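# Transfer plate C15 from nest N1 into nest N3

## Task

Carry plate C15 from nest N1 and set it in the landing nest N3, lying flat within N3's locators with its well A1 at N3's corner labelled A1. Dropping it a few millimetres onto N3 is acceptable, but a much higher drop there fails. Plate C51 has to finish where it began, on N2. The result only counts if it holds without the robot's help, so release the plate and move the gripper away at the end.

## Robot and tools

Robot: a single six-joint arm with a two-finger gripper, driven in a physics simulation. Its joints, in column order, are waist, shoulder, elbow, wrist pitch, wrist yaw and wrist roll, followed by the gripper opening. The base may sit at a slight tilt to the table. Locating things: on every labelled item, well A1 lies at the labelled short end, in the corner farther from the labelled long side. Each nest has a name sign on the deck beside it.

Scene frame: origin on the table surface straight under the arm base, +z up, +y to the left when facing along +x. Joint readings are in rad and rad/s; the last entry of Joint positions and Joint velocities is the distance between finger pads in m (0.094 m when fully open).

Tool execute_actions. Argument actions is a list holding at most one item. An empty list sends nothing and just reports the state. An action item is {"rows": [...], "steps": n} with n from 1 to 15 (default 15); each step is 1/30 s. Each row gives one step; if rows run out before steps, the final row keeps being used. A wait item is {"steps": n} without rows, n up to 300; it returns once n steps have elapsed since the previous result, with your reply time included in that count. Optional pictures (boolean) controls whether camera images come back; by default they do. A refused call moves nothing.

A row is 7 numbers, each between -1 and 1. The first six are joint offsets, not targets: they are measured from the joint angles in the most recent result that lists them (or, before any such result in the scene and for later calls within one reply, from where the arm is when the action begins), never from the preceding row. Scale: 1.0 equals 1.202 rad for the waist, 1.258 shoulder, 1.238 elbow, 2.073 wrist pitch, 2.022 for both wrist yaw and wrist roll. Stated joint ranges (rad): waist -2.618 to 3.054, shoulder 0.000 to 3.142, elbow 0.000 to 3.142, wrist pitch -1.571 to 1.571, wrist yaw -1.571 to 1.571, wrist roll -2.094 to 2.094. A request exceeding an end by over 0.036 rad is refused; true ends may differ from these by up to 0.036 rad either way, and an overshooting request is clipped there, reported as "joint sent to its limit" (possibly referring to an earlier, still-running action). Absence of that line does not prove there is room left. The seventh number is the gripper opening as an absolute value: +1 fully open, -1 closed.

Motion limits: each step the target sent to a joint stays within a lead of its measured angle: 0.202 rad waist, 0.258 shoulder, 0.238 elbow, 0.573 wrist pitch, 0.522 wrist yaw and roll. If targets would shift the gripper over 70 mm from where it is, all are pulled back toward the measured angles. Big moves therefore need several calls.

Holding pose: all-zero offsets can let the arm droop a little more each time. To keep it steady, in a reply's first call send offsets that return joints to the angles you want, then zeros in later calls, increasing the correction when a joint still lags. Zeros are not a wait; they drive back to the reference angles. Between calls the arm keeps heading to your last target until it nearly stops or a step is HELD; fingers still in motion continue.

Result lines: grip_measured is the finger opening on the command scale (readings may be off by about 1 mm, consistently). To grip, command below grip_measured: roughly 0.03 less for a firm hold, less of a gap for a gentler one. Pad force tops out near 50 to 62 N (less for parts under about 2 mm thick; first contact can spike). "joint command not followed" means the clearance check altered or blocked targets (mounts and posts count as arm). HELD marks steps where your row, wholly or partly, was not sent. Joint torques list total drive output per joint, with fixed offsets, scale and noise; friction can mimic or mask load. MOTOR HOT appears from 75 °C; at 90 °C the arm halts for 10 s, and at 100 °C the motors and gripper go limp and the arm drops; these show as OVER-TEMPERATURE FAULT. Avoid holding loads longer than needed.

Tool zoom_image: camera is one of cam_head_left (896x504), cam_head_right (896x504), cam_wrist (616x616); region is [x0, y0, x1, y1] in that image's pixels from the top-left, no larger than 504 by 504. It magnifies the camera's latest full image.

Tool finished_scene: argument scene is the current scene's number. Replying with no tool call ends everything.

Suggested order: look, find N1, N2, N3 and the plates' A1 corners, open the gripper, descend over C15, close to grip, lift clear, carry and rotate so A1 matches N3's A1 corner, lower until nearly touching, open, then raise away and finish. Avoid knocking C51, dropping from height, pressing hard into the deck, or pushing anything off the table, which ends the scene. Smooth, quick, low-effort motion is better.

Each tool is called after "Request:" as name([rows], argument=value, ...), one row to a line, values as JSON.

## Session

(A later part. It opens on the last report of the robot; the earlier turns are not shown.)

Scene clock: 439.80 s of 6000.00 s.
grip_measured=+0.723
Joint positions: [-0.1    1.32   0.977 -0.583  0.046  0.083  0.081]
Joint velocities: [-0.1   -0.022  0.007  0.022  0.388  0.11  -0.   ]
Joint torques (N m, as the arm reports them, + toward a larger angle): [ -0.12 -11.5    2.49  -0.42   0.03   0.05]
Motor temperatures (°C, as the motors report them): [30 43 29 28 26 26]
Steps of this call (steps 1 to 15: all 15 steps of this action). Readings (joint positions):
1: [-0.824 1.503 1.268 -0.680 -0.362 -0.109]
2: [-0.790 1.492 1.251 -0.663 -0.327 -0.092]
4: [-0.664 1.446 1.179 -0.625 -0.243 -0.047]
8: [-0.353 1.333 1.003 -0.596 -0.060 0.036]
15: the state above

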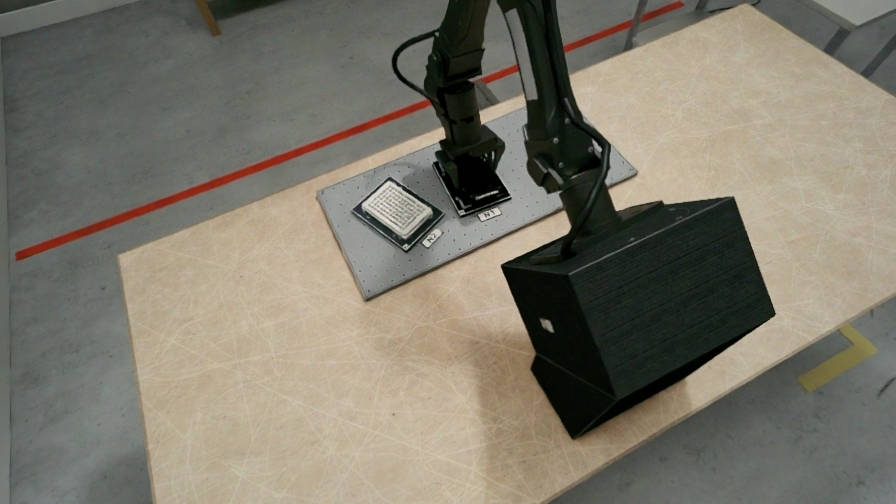

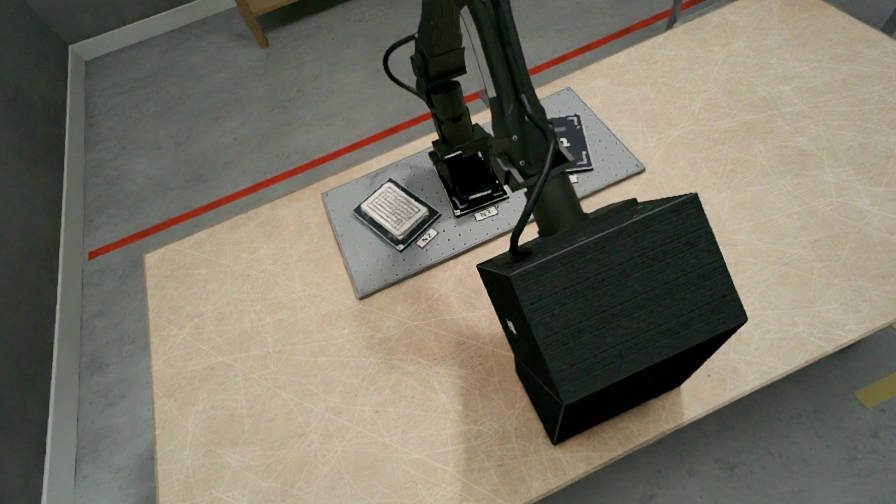

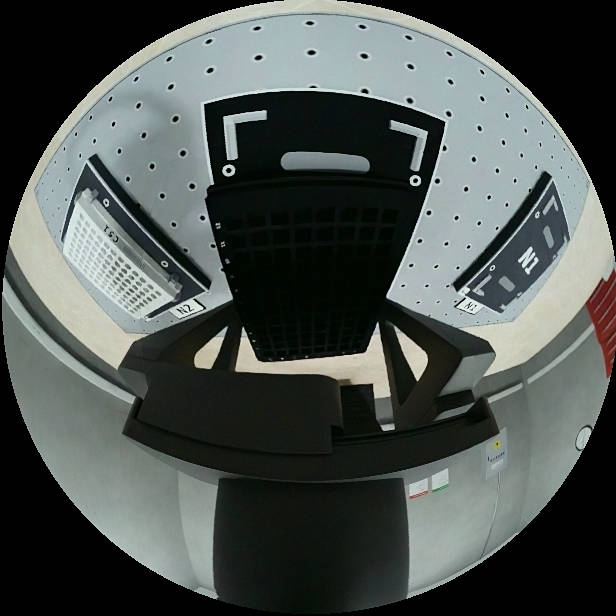

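Request:
execute_actions([
  {"steps":8},
])

Request:
zoom_image(camera="cam_wrist", region=[150,60,470,380])

Request:
zoom_image(camera="cam_head_left", region=[400,110,560,240])

Scene clock: 448.00 s of 6000.00 s.
grip_measured=+0.723
Joint positions: [-0.106  1.318  0.977 -0.575  0.098  0.099  0.081]
Joint velocities: [ 0.007 -0.017 -0.007 -0.007 -0.081  0.037 -0.   ]
Joint torques (N m, as the arm reports them, + toward a larger angle): [ -0.35 -11.56   2.58  -0.34   0.06   0.05]
Motor temperatures (°C, as the motors report them): [29 43 29 28 26 26]
Steps of this call (steps 1 to 30: the robot went on to your last target; steps 31 to 90: nothing new was sent; then 5.20 s passed at rest). Readings (joint positions):
1: [-0.103 1.319 0.977 -0.581 0.058 0.087]
2: [-0.105 1.318 0.977 -0.579 0.067 0.089]
4: [-0.106 1.318 0.977 -0.577 0.079 0.093]
8: [-0.106 1.318 0.977 -0.576 0.091 0.097]
90: the state above
The arm was judged still, so your last target was given up. Only a new action makes it travel on or press farther. Fingers that are still opening or closing keep moving.

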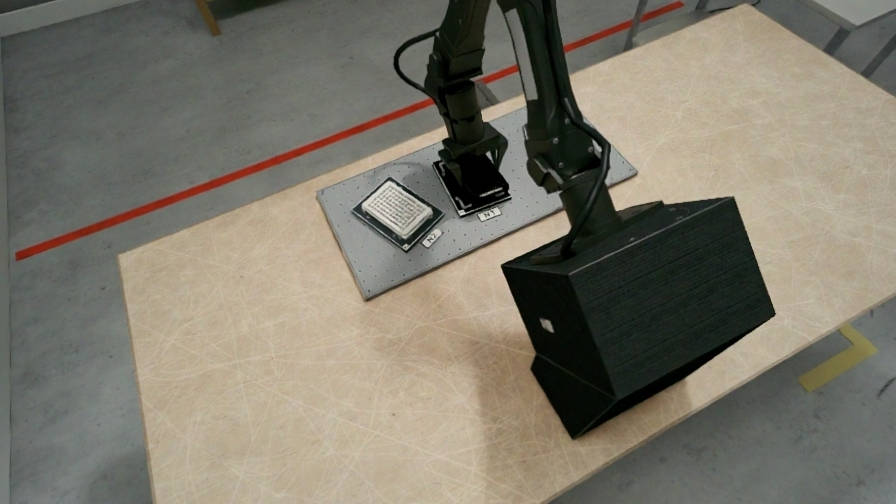

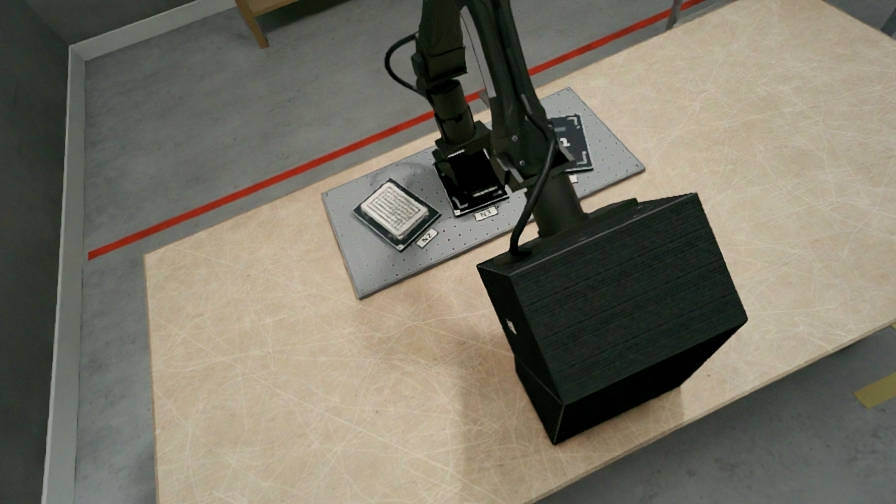

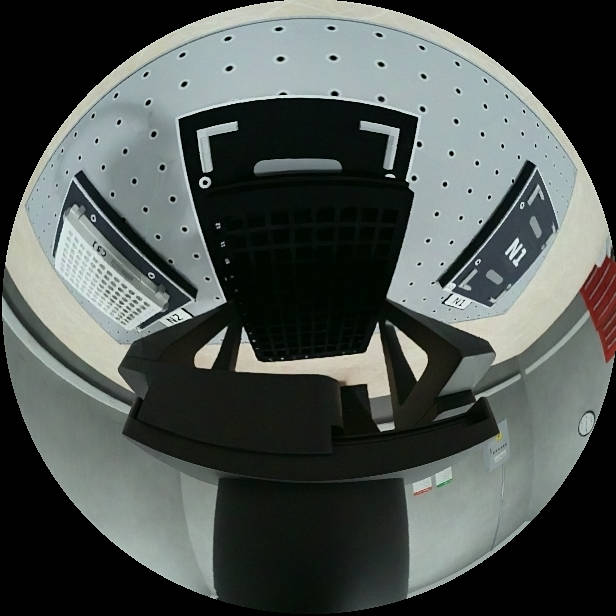

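Region (150, 60, 470, 380) of cam_wrist's 616x616 image, scaled by 1.575, with more detail than that image has.

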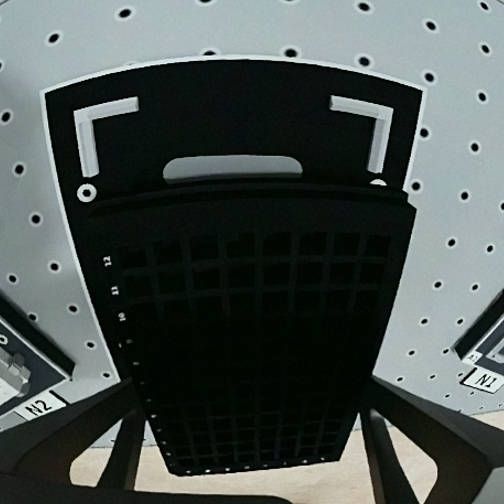

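Region (400, 110, 560, 240) of cam_head_left's 896x504 image, scaled by 3.150, with more detail than that image has; it fills the top 410 rows of this view, and the rest is white.

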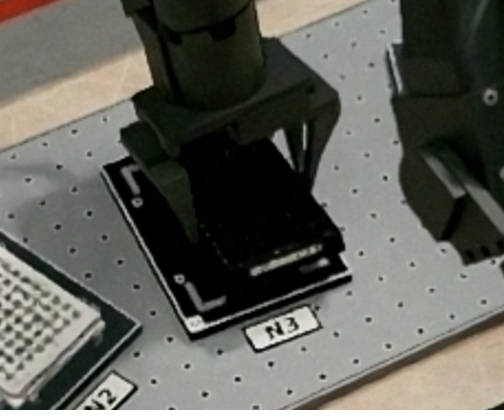

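Request:
execute_actions([
  {"rows":[[-0.005,0.02,0.02,0,0,0,0.68],[-0.01,0.04,0.04,0,0,0,0.68],[-0.014,0.06,0.055,0,0,0,0.68],[-0.014,0.078,0.065,-0.003,0,0,0.68]],"steps":12},
])

Request:
zoom_image(camera="cam_wrist", region=[150,60,470,380])

Request:
zoom_image(camera="cam_head_left", region=[400,110,560,240])

Scene clock: 462.97 s of 6000.00 s.
grip_measured=+0.723
Joint positions: [-0.114  1.417  1.036 -0.577  0.098  0.099  0.081]
Joint velocities: [ 0.007  0.002 -0.007 -0.007 -0.066 -0.007 -0.   ]
Joint torques (N m, as the arm reports them, + toward a larger angle): [ -0.5  -10.14   3.94  -0.58   0.03  -0.03]
Motor temperatures (°C, as the motors report them): [29 43 29 28 26 26]
Steps of this call (steps 1 to 90: nothing new was sent; then 11.57 s passed at rest; steps 91 to 102: all 12 steps of this action). Readings (joint positions):
91: [-0.106 1.320 0.977 -0.575 0.098 0.099]
92: [-0.106 1.327 0.982 -0.578 0.098 0.099]
94: [-0.109 1.362 1.008 -0.581 0.098 0.099]
98: [-0.114 1.415 1.036 -0.577 0.098 0.099]
102: the state above

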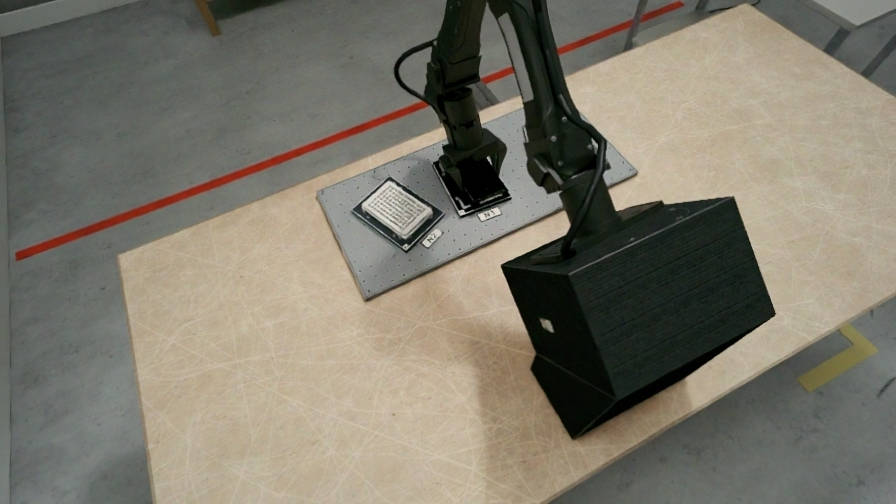

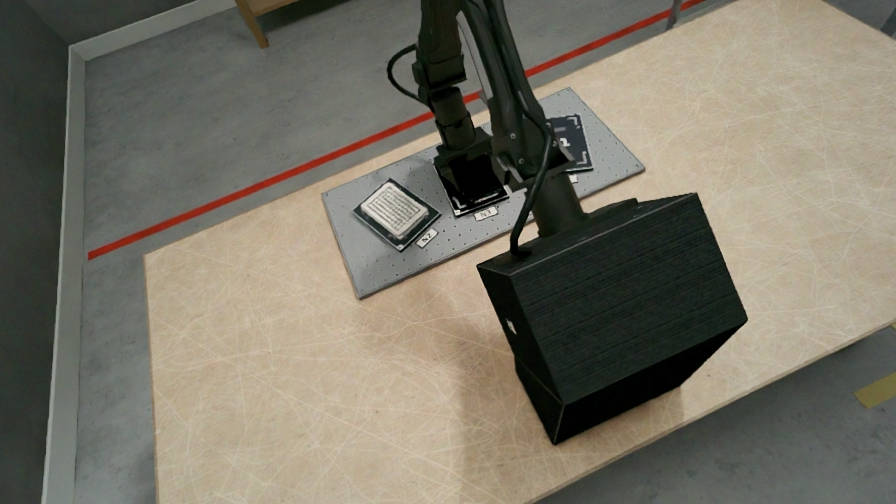

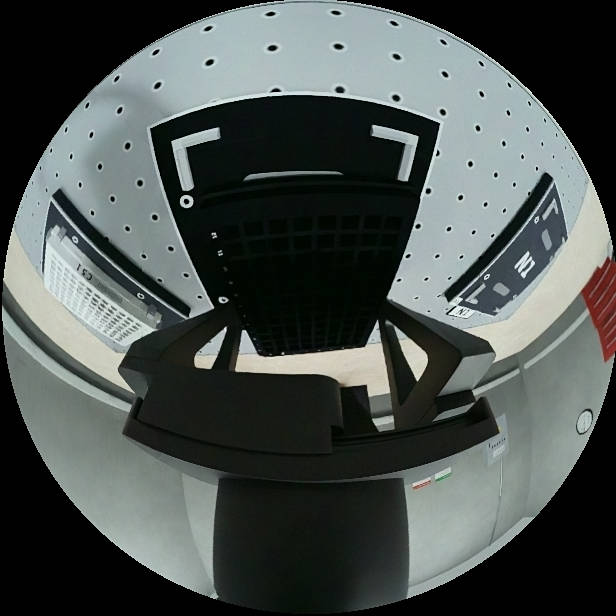

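Region (150, 60, 470, 380) of cam_wrist's 616x616 image, scaled by 1.575, with more detail than that image has.

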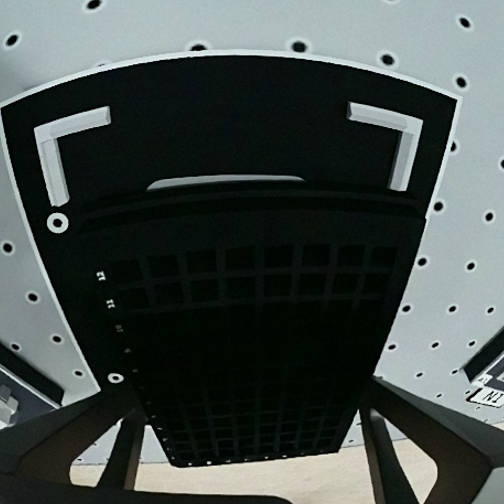

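Region (400, 110, 560, 240) of cam_head_left's 896x504 image, scaled by 3.150, with more detail than that image has; it fills the top 410 rows of this view, and the rest is white.

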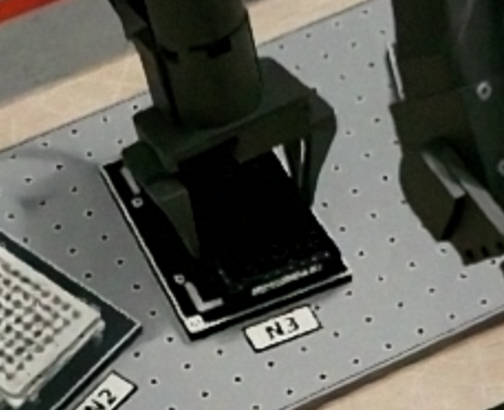

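Request:
execute_actions([
  {"rows":[[0,-0.005,0.03,-0.008,0,0,0.68],[0,-0.005,0.05,-0.014,0,0,0.68],[0.005,0,0.07,-0.02,0,0,0.68],[0.01,0.01,0.09,-0.026,0,0,0.68],[0.012,0.02,0.105,-0.032,0,0,0.68],[0.014,0.03,0.115,-0.038,0,0,0.68]],"steps":15},
])

Request:
zoom_image(camera="cam_wrist", region=[150,60,470,380])

Request:
zoom_image(camera="cam_head_left", region=[400,110,560,240])

Scene clock: 477.13 s of 6000.00 s.
grip_measured=+0.723
Joint positions: [-0.107  1.45   1.165 -0.636  0.098  0.099  0.081]
Joint velocities: [-0.002  0.042  0.007 -0.095 -0.022  0.081 -0.001]
Joint torques (N m, as the arm reports them, + toward a larger angle): [  1.16 -10.52   4.11  -0.63  -0.03  -0.02]
Motor temperatures (°C, as the motors report them): [29 42 29 28 26 26]
Steps of this call (steps 1 to 15: the robot went on to your last target; steps 16 to 90: nothing new was sent; then 10.67 s passed at rest; steps 91 to 105: all 15 steps of this action). Readings (joint positions):
91: [-0.114 1.417 1.038 -0.579 0.098 0.099]
92: [-0.114 1.417 1.044 -0.586 0.098 0.099]
94: [-0.114 1.418 1.073 -0.610 0.098 0.099]
98: [-0.110 1.440 1.155 -0.625 0.098 0.099]
105: the state above

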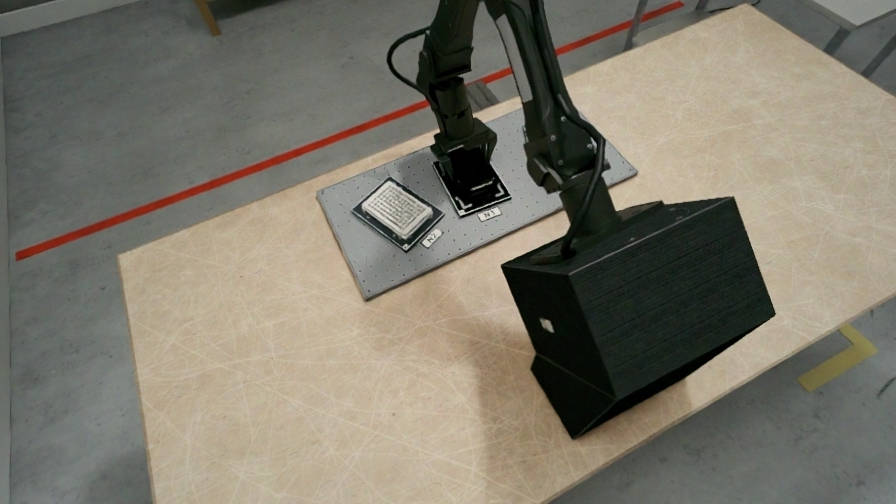

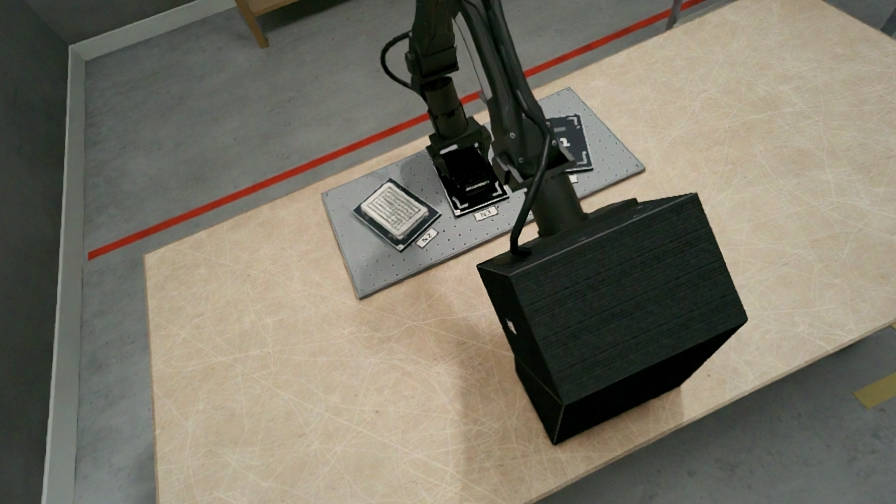

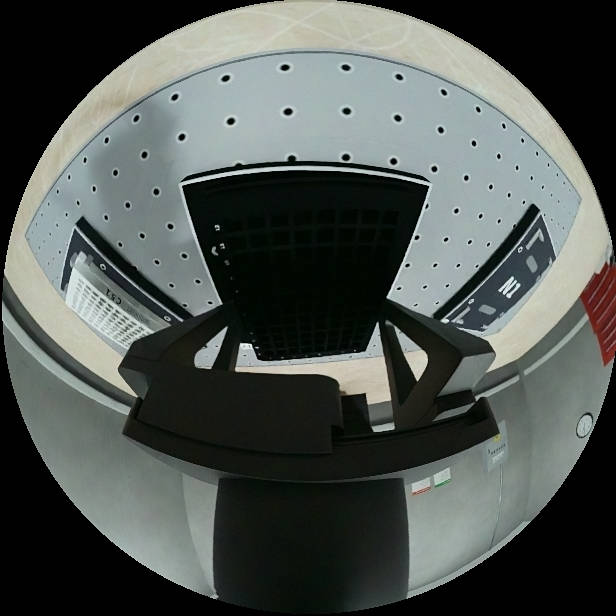

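Region (150, 60, 470, 380) of cam_wrist's 616x616 image, scaled by 1.575, with more detail than that image has.

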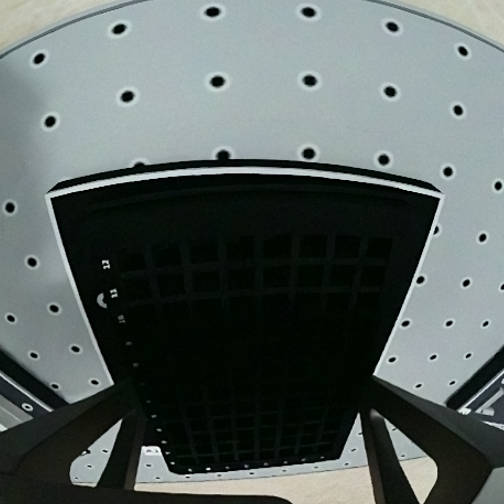

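Region (400, 110, 560, 240) of cam_head_left's 896x504 image, scaled by 3.150, with more detail than that image has; it fills the top 410 rows of this view, and the rest is white.

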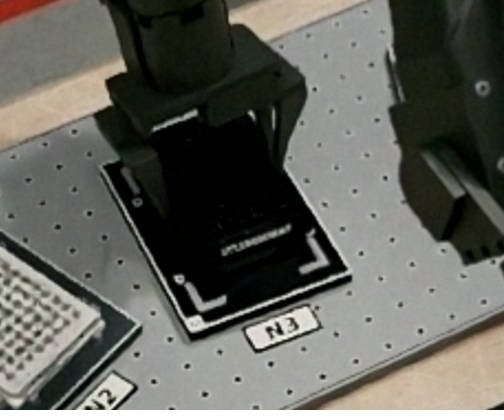

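Request:
execute_actions([
  {"rows":[[0,0,-0.015,0.005,0,0,0.68],[0,0.003,-0.03,0.01,0,0,0.68],[0,0.006,-0.042,0.016,0,0,0.68],[0,0.009,-0.052,0.021,0,0,0.68]],"steps":12},
])

Request:
zoom_image(camera="cam_wrist", region=[150,60,470,380])

Request:
zoom_image(camera="cam_head_left", region=[400,110,560,240])

Scene clock: 490.07 s of 6000.00 s.
grip_measured=+0.723
Joint positions: [-0.107  1.45   1.117 -0.606  0.101  0.099  0.081]
Joint velocities: [ 0.002 -0.002  0.002 -0.037 -0.007  0.066  0.001]
Joint torques (N m, as the arm reports them, + toward a larger angle): [ 0.35 -9.52  1.53 -0.39 -0.01  0.01]
Motor temperatures (°C, as the motors report them): [29 42 29 28 26 26]
Steps of this call (steps 1 to 15: the robot went on to your last target; steps 16 to 90: nothing new was sent; then 9.53 s passed at rest; steps 91 to 102: all 12 steps of this action). Readings (joint positions):
91: [-0.107 1.450 1.165 -0.639 0.100 0.099]
92: [-0.107 1.450 1.162 -0.636 0.100 0.099]
94: [-0.107 1.450 1.145 -0.619 0.100 0.099]
98: [-0.107 1.450 1.117 -0.606 0.101 0.099]
102: the state above

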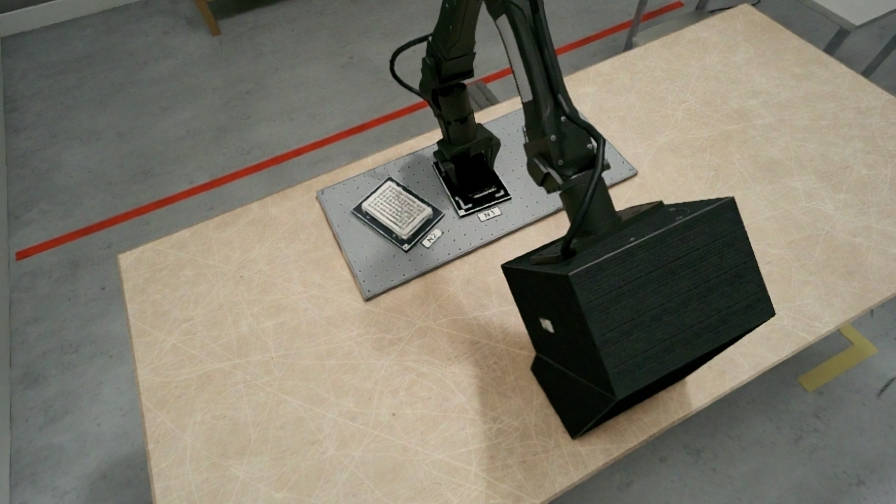

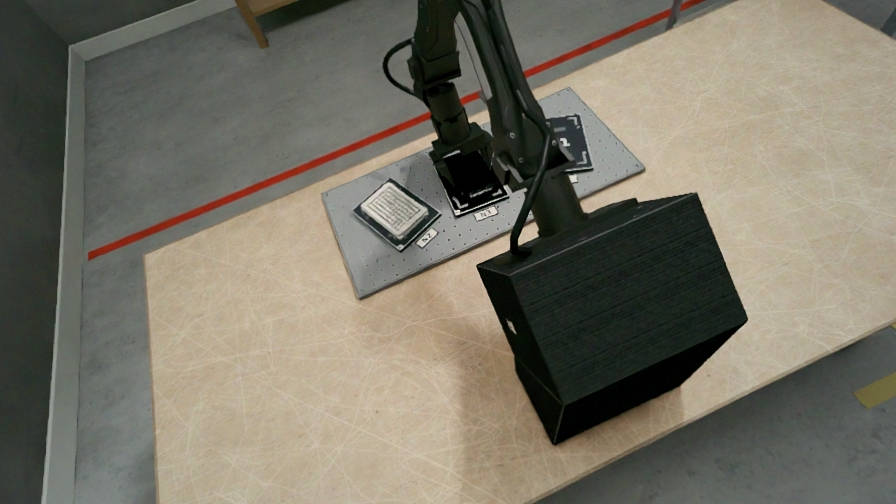

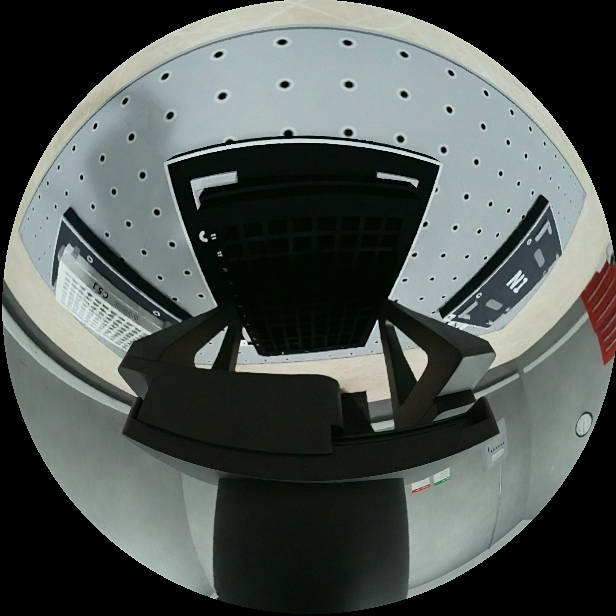

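Region (150, 60, 470, 380) of cam_wrist's 616x616 image, scaled by 1.575, with more detail than that image has.

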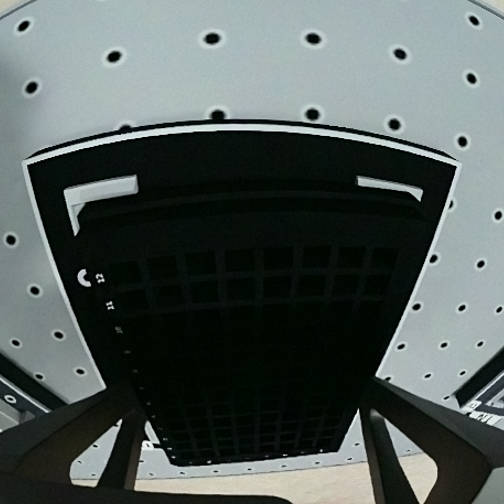

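Region (400, 110, 560, 240) of cam_head_left's 896x504 image, scaled by 3.150, with more detail than that image has; it fills the top 410 rows of this view, and the rest is white.

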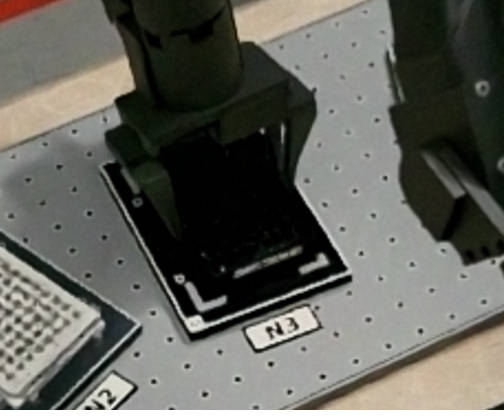

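Request:
execute_actions([
  {"rows":[[0,-0.02,0,0,0,0,0.68],[0,-0.025,0,0,0,0,0.68],[0,-0.03,0,0,0,0,0.68],[0,-0.035,-0.01,0.003,0,0,0.68],[0.003,-0.04,-0.02,0.006,0,0,0.68],[0.005,-0.042,-0.03,0.008,0,0,0.68],[0.006,-0.044,-0.037,0.01,0,0,0.68]],"steps":15},
])

Request:
zoom_image(camera="cam_wrist", region=[150,60,470,380])

Request:
zoom_image(camera="cam_head_left", region=[400,110,560,240])

Scene clock: 501.77 s of 6000.00 s.
grip_measured=+0.723
Joint positions: [-0.107  1.415  1.083 -0.598  0.1    0.099  0.081]
Joint velocities: [ 0.002  0.007  0.017 -0.081  0.007 -0.051 -0.   ]
Joint torques (N m, as the arm reports them, + toward a larger angle): [  0.97 -12.26   1.89  -0.32  -0.01  -0.01]
Motor temperatures (°C, as the motors report them): [28 41 29 28 26 26]
Steps of this call (steps 1 to 15: the robot went on to your last target; steps 16 to 90: nothing new was sent; then 8.20 s passed at rest; steps 91 to 105: all 15 steps of this action). Readings (joint positions):
91: [-0.107 1.449 1.117 -0.606 0.101 0.099]
92: [-0.107 1.447 1.117 -0.606 0.101 0.099]
94: [-0.107 1.440 1.117 -0.606 0.100 0.099]
98: [-0.107 1.418 1.098 -0.598 0.100 0.099]
105: the state above

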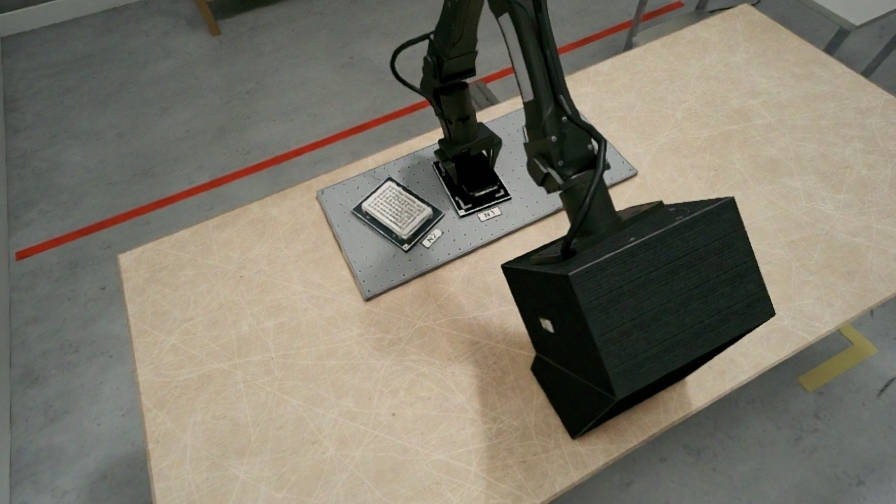

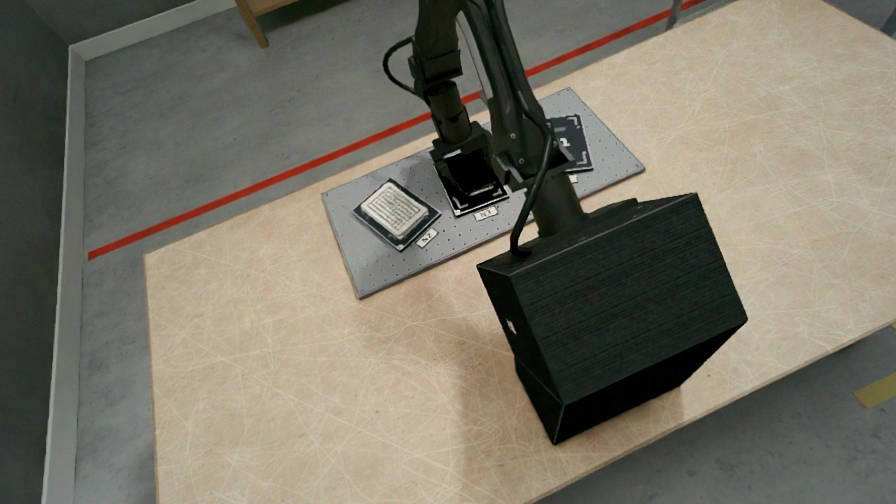

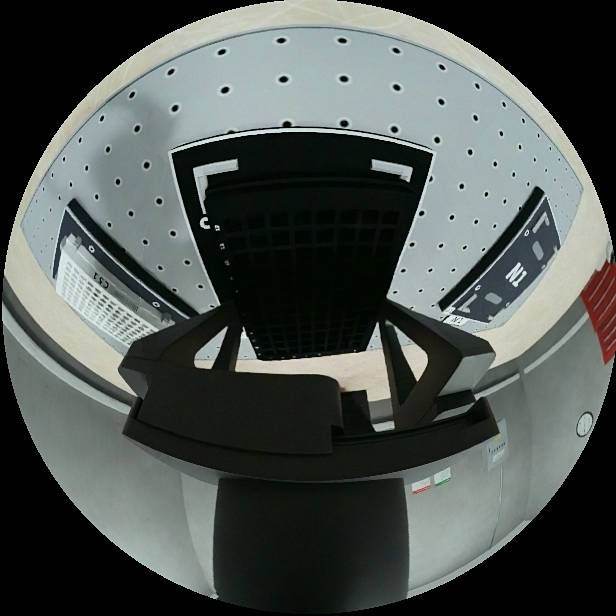

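Region (150, 60, 470, 380) of cam_wrist's 616x616 image, scaled by 1.575, with more detail than that image has.

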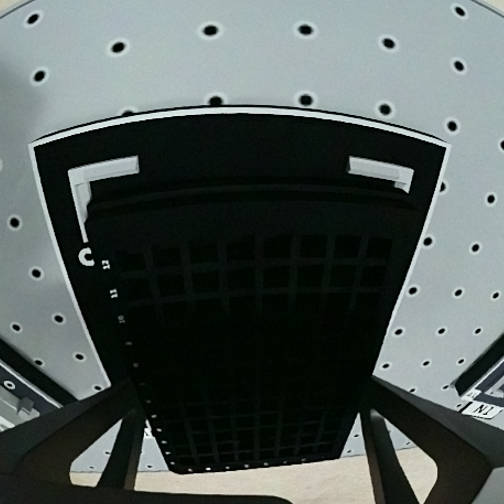

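Region (400, 110, 560, 240) of cam_head_left's 896x504 image, scaled by 3.150, with more detail than that image has; it fills the top 410 rows of this view, and the rest is white.

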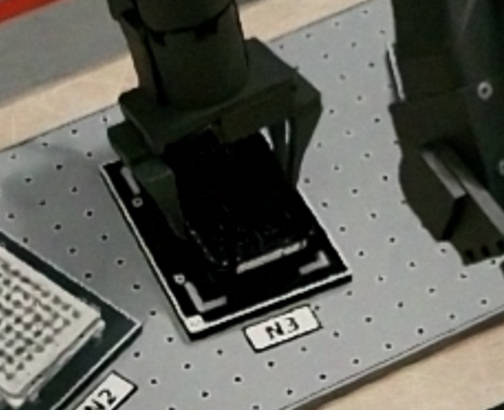

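Request:
execute_actions([
  {"rows":[[0.016,-0.01,0,0,0,0,0.68],[0.016,-0.01,0,0,0,0,0.68],[0.016,-0.01,0,0,0,0,0.68],[0.016,-0.01,0,0,0,0,0.68],[0.016,-0.01,0,0,0,0,0.68],[0.016,0,0,0,0,0,0.68],[0.012,0.008,0,0.003,0,0,0.68],[0.01,0.014,0,0.005,0,0,0.68],[0.01,0.018,0,0.007,0,0,0.68]],"steps":15},
])

Request:
zoom_image(camera="cam_wrist", region=[150,60,470,380])

Request:
zoom_image(camera="cam_head_left", region=[400,110,560,240])

Scene clock: 516.90 s of 6000.00 s.
grip_measured=+0.723
Joint positions: [-0.097  1.433  1.083 -0.595  0.1    0.099  0.081]
Joint velocities: [ 0.012  0.002 -0.007 -0.007 -0.051  0.081  0.   ]
Joint torques (N m, as the arm reports them, + toward a larger angle): [  0.61 -10.12   2.85  -0.39  -0.02   0.02]
Motor temperatures (°C, as the motors report them): [28 43 29 28 26 26]
Steps of this call (steps 1 to 15: the robot went on to your last target; steps 16 to 90: nothing new was sent; then 11.63 s passed at rest; steps 91 to 105: all 15 steps of this action). Readings (joint positions):
91: [-0.106 1.415 1.083 -0.598 0.100 0.099]
92: [-0.104 1.415 1.083 -0.598 0.100 0.099]
94: [-0.099 1.415 1.083 -0.598 0.100 0.099]
98: [-0.097 1.416 1.083 -0.598 0.100 0.099]
105: the state above

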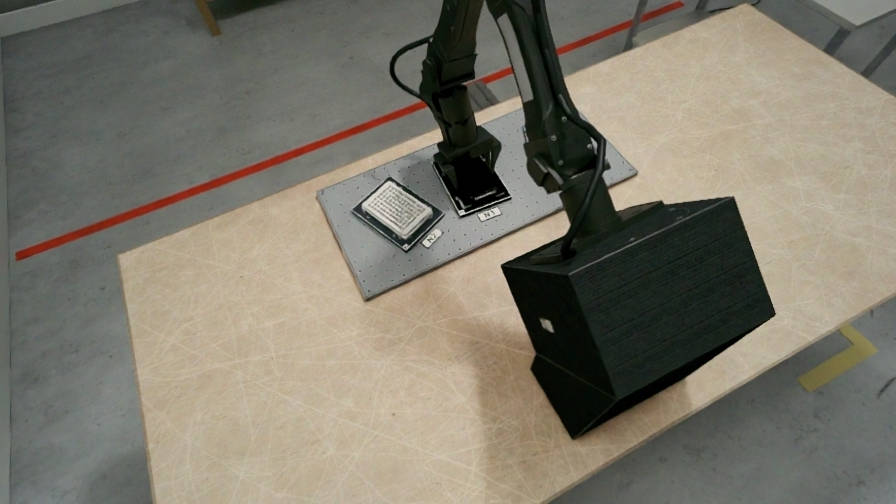

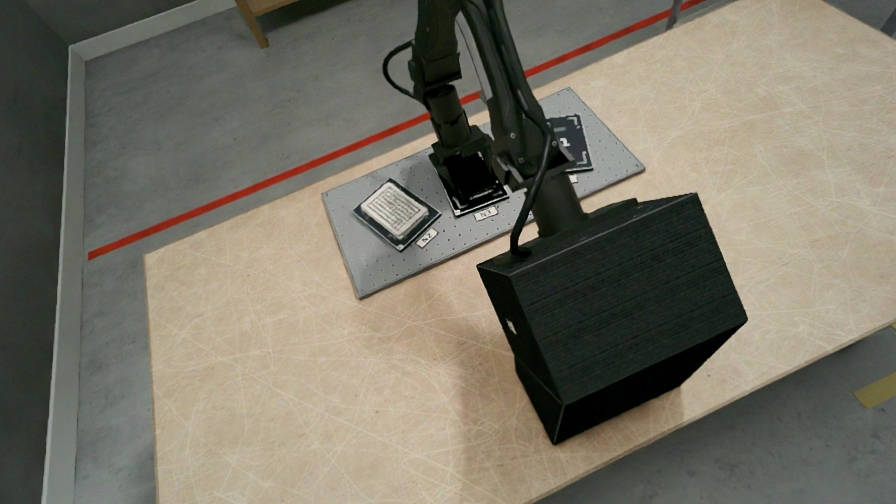

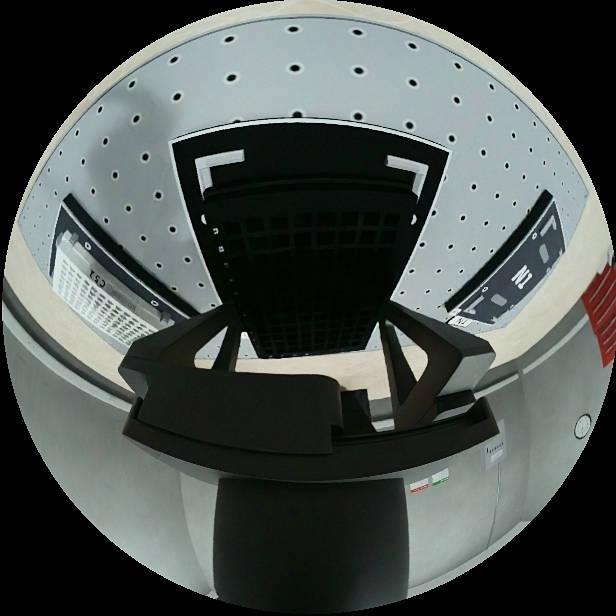

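Region (150, 60, 470, 380) of cam_wrist's 616x616 image, scaled by 1.575, with more detail than that image has.

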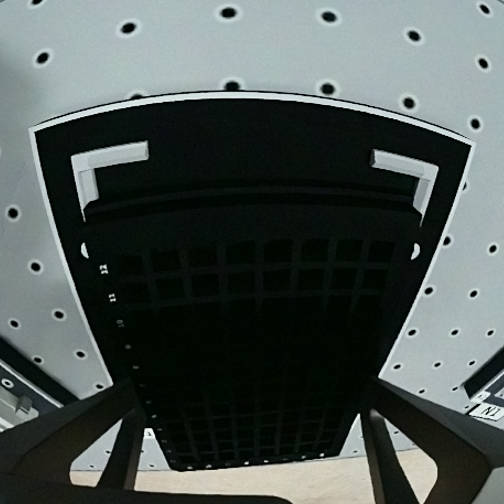

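Region (400, 110, 560, 240) of cam_head_left's 896x504 image, scaled by 3.150, with more detail than that image has; it fills the top 410 rows of this view, and the rest is white.

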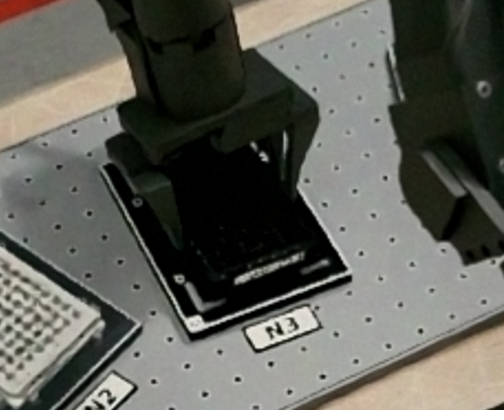

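Request:
execute_actions([
  {"rows":[[0,0,0,0.006,0,0.006,0.68],[0,0.004,0,0.009,0,0.008,0.68],[0,0.008,0,0.012,0,0.01,0.68],[0,0.012,0,0.015,0,0.01,0.68],[0,0.015,0,0.017,0,0.01,0.68]],"steps":15},
])

Request:
zoom_image(camera="cam_wrist", region=[150,60,470,380])

Request:
zoom_image(camera="cam_head_left", region=[400,110,560,240])

Scene clock: 537.97 s of 6000.00 s.
grip_measured=+0.723
Joint positions: [-0.097  1.441  1.083 -0.584  0.1    0.115  0.081]
Joint velocities: [-0.002 -0.007 -0.012  0.022 -0.007  0.007  0.001]
Joint torques (N m, as the arm reports them, + toward a larger angle): [ 0.54 -9.28  2.67 -0.28  0.01  0.03]
Motor temperatures (°C, as the motors report them): [28 42 29 28 26 26]
Steps of this call (steps 1 to 15: the robot went on to your last target; steps 16 to 90: nothing new was sent; then 17.57 s passed at rest; steps 91 to 105: all 15 steps of this action). Readings (joint positions):
91: [-0.097 1.433 1.083 -0.595 0.100 0.100]
92: [-0.097 1.433 1.083 -0.595 0.100 0.102]
94: [-0.097 1.434 1.083 -0.592 0.100 0.106]
98: [-0.097 1.441 1.083 -0.585 0.100 0.113]
105: the state above

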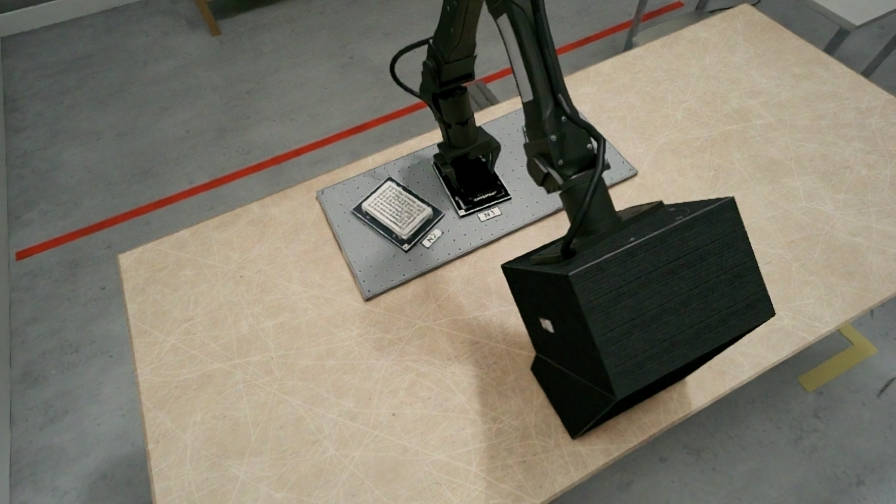

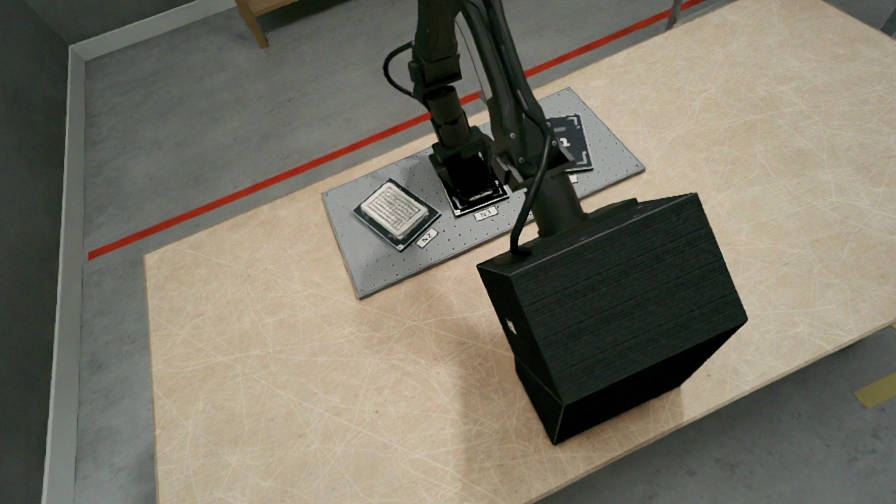

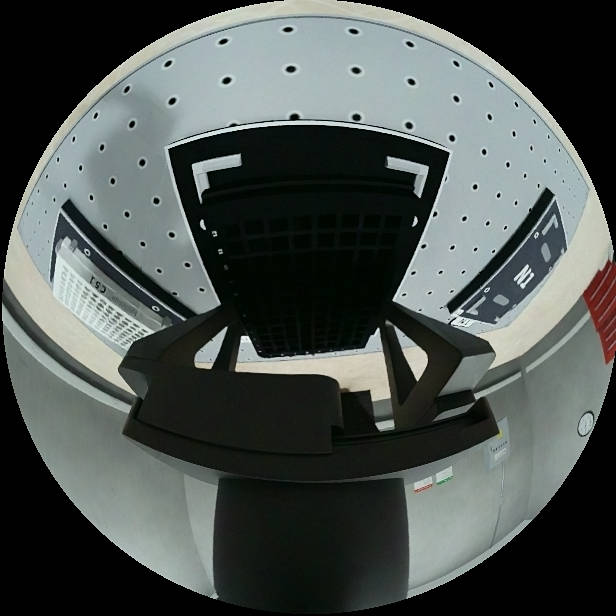

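Region (150, 60, 470, 380) of cam_wrist's 616x616 image, scaled by 1.575, with more detail than that image has.

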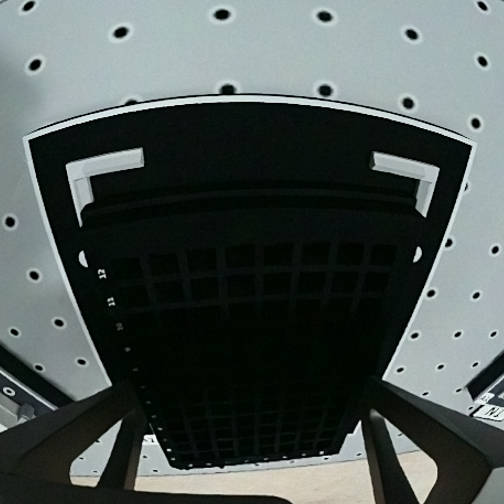

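Region (400, 110, 560, 240) of cam_head_left's 896x504 image, scaled by 3.150, with more detail than that image has; it fills the top 410 rows of this view, and the rest is white.

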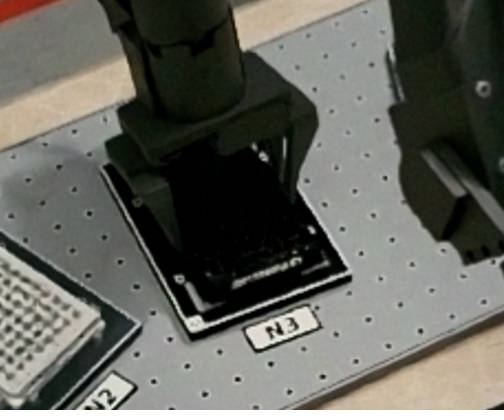

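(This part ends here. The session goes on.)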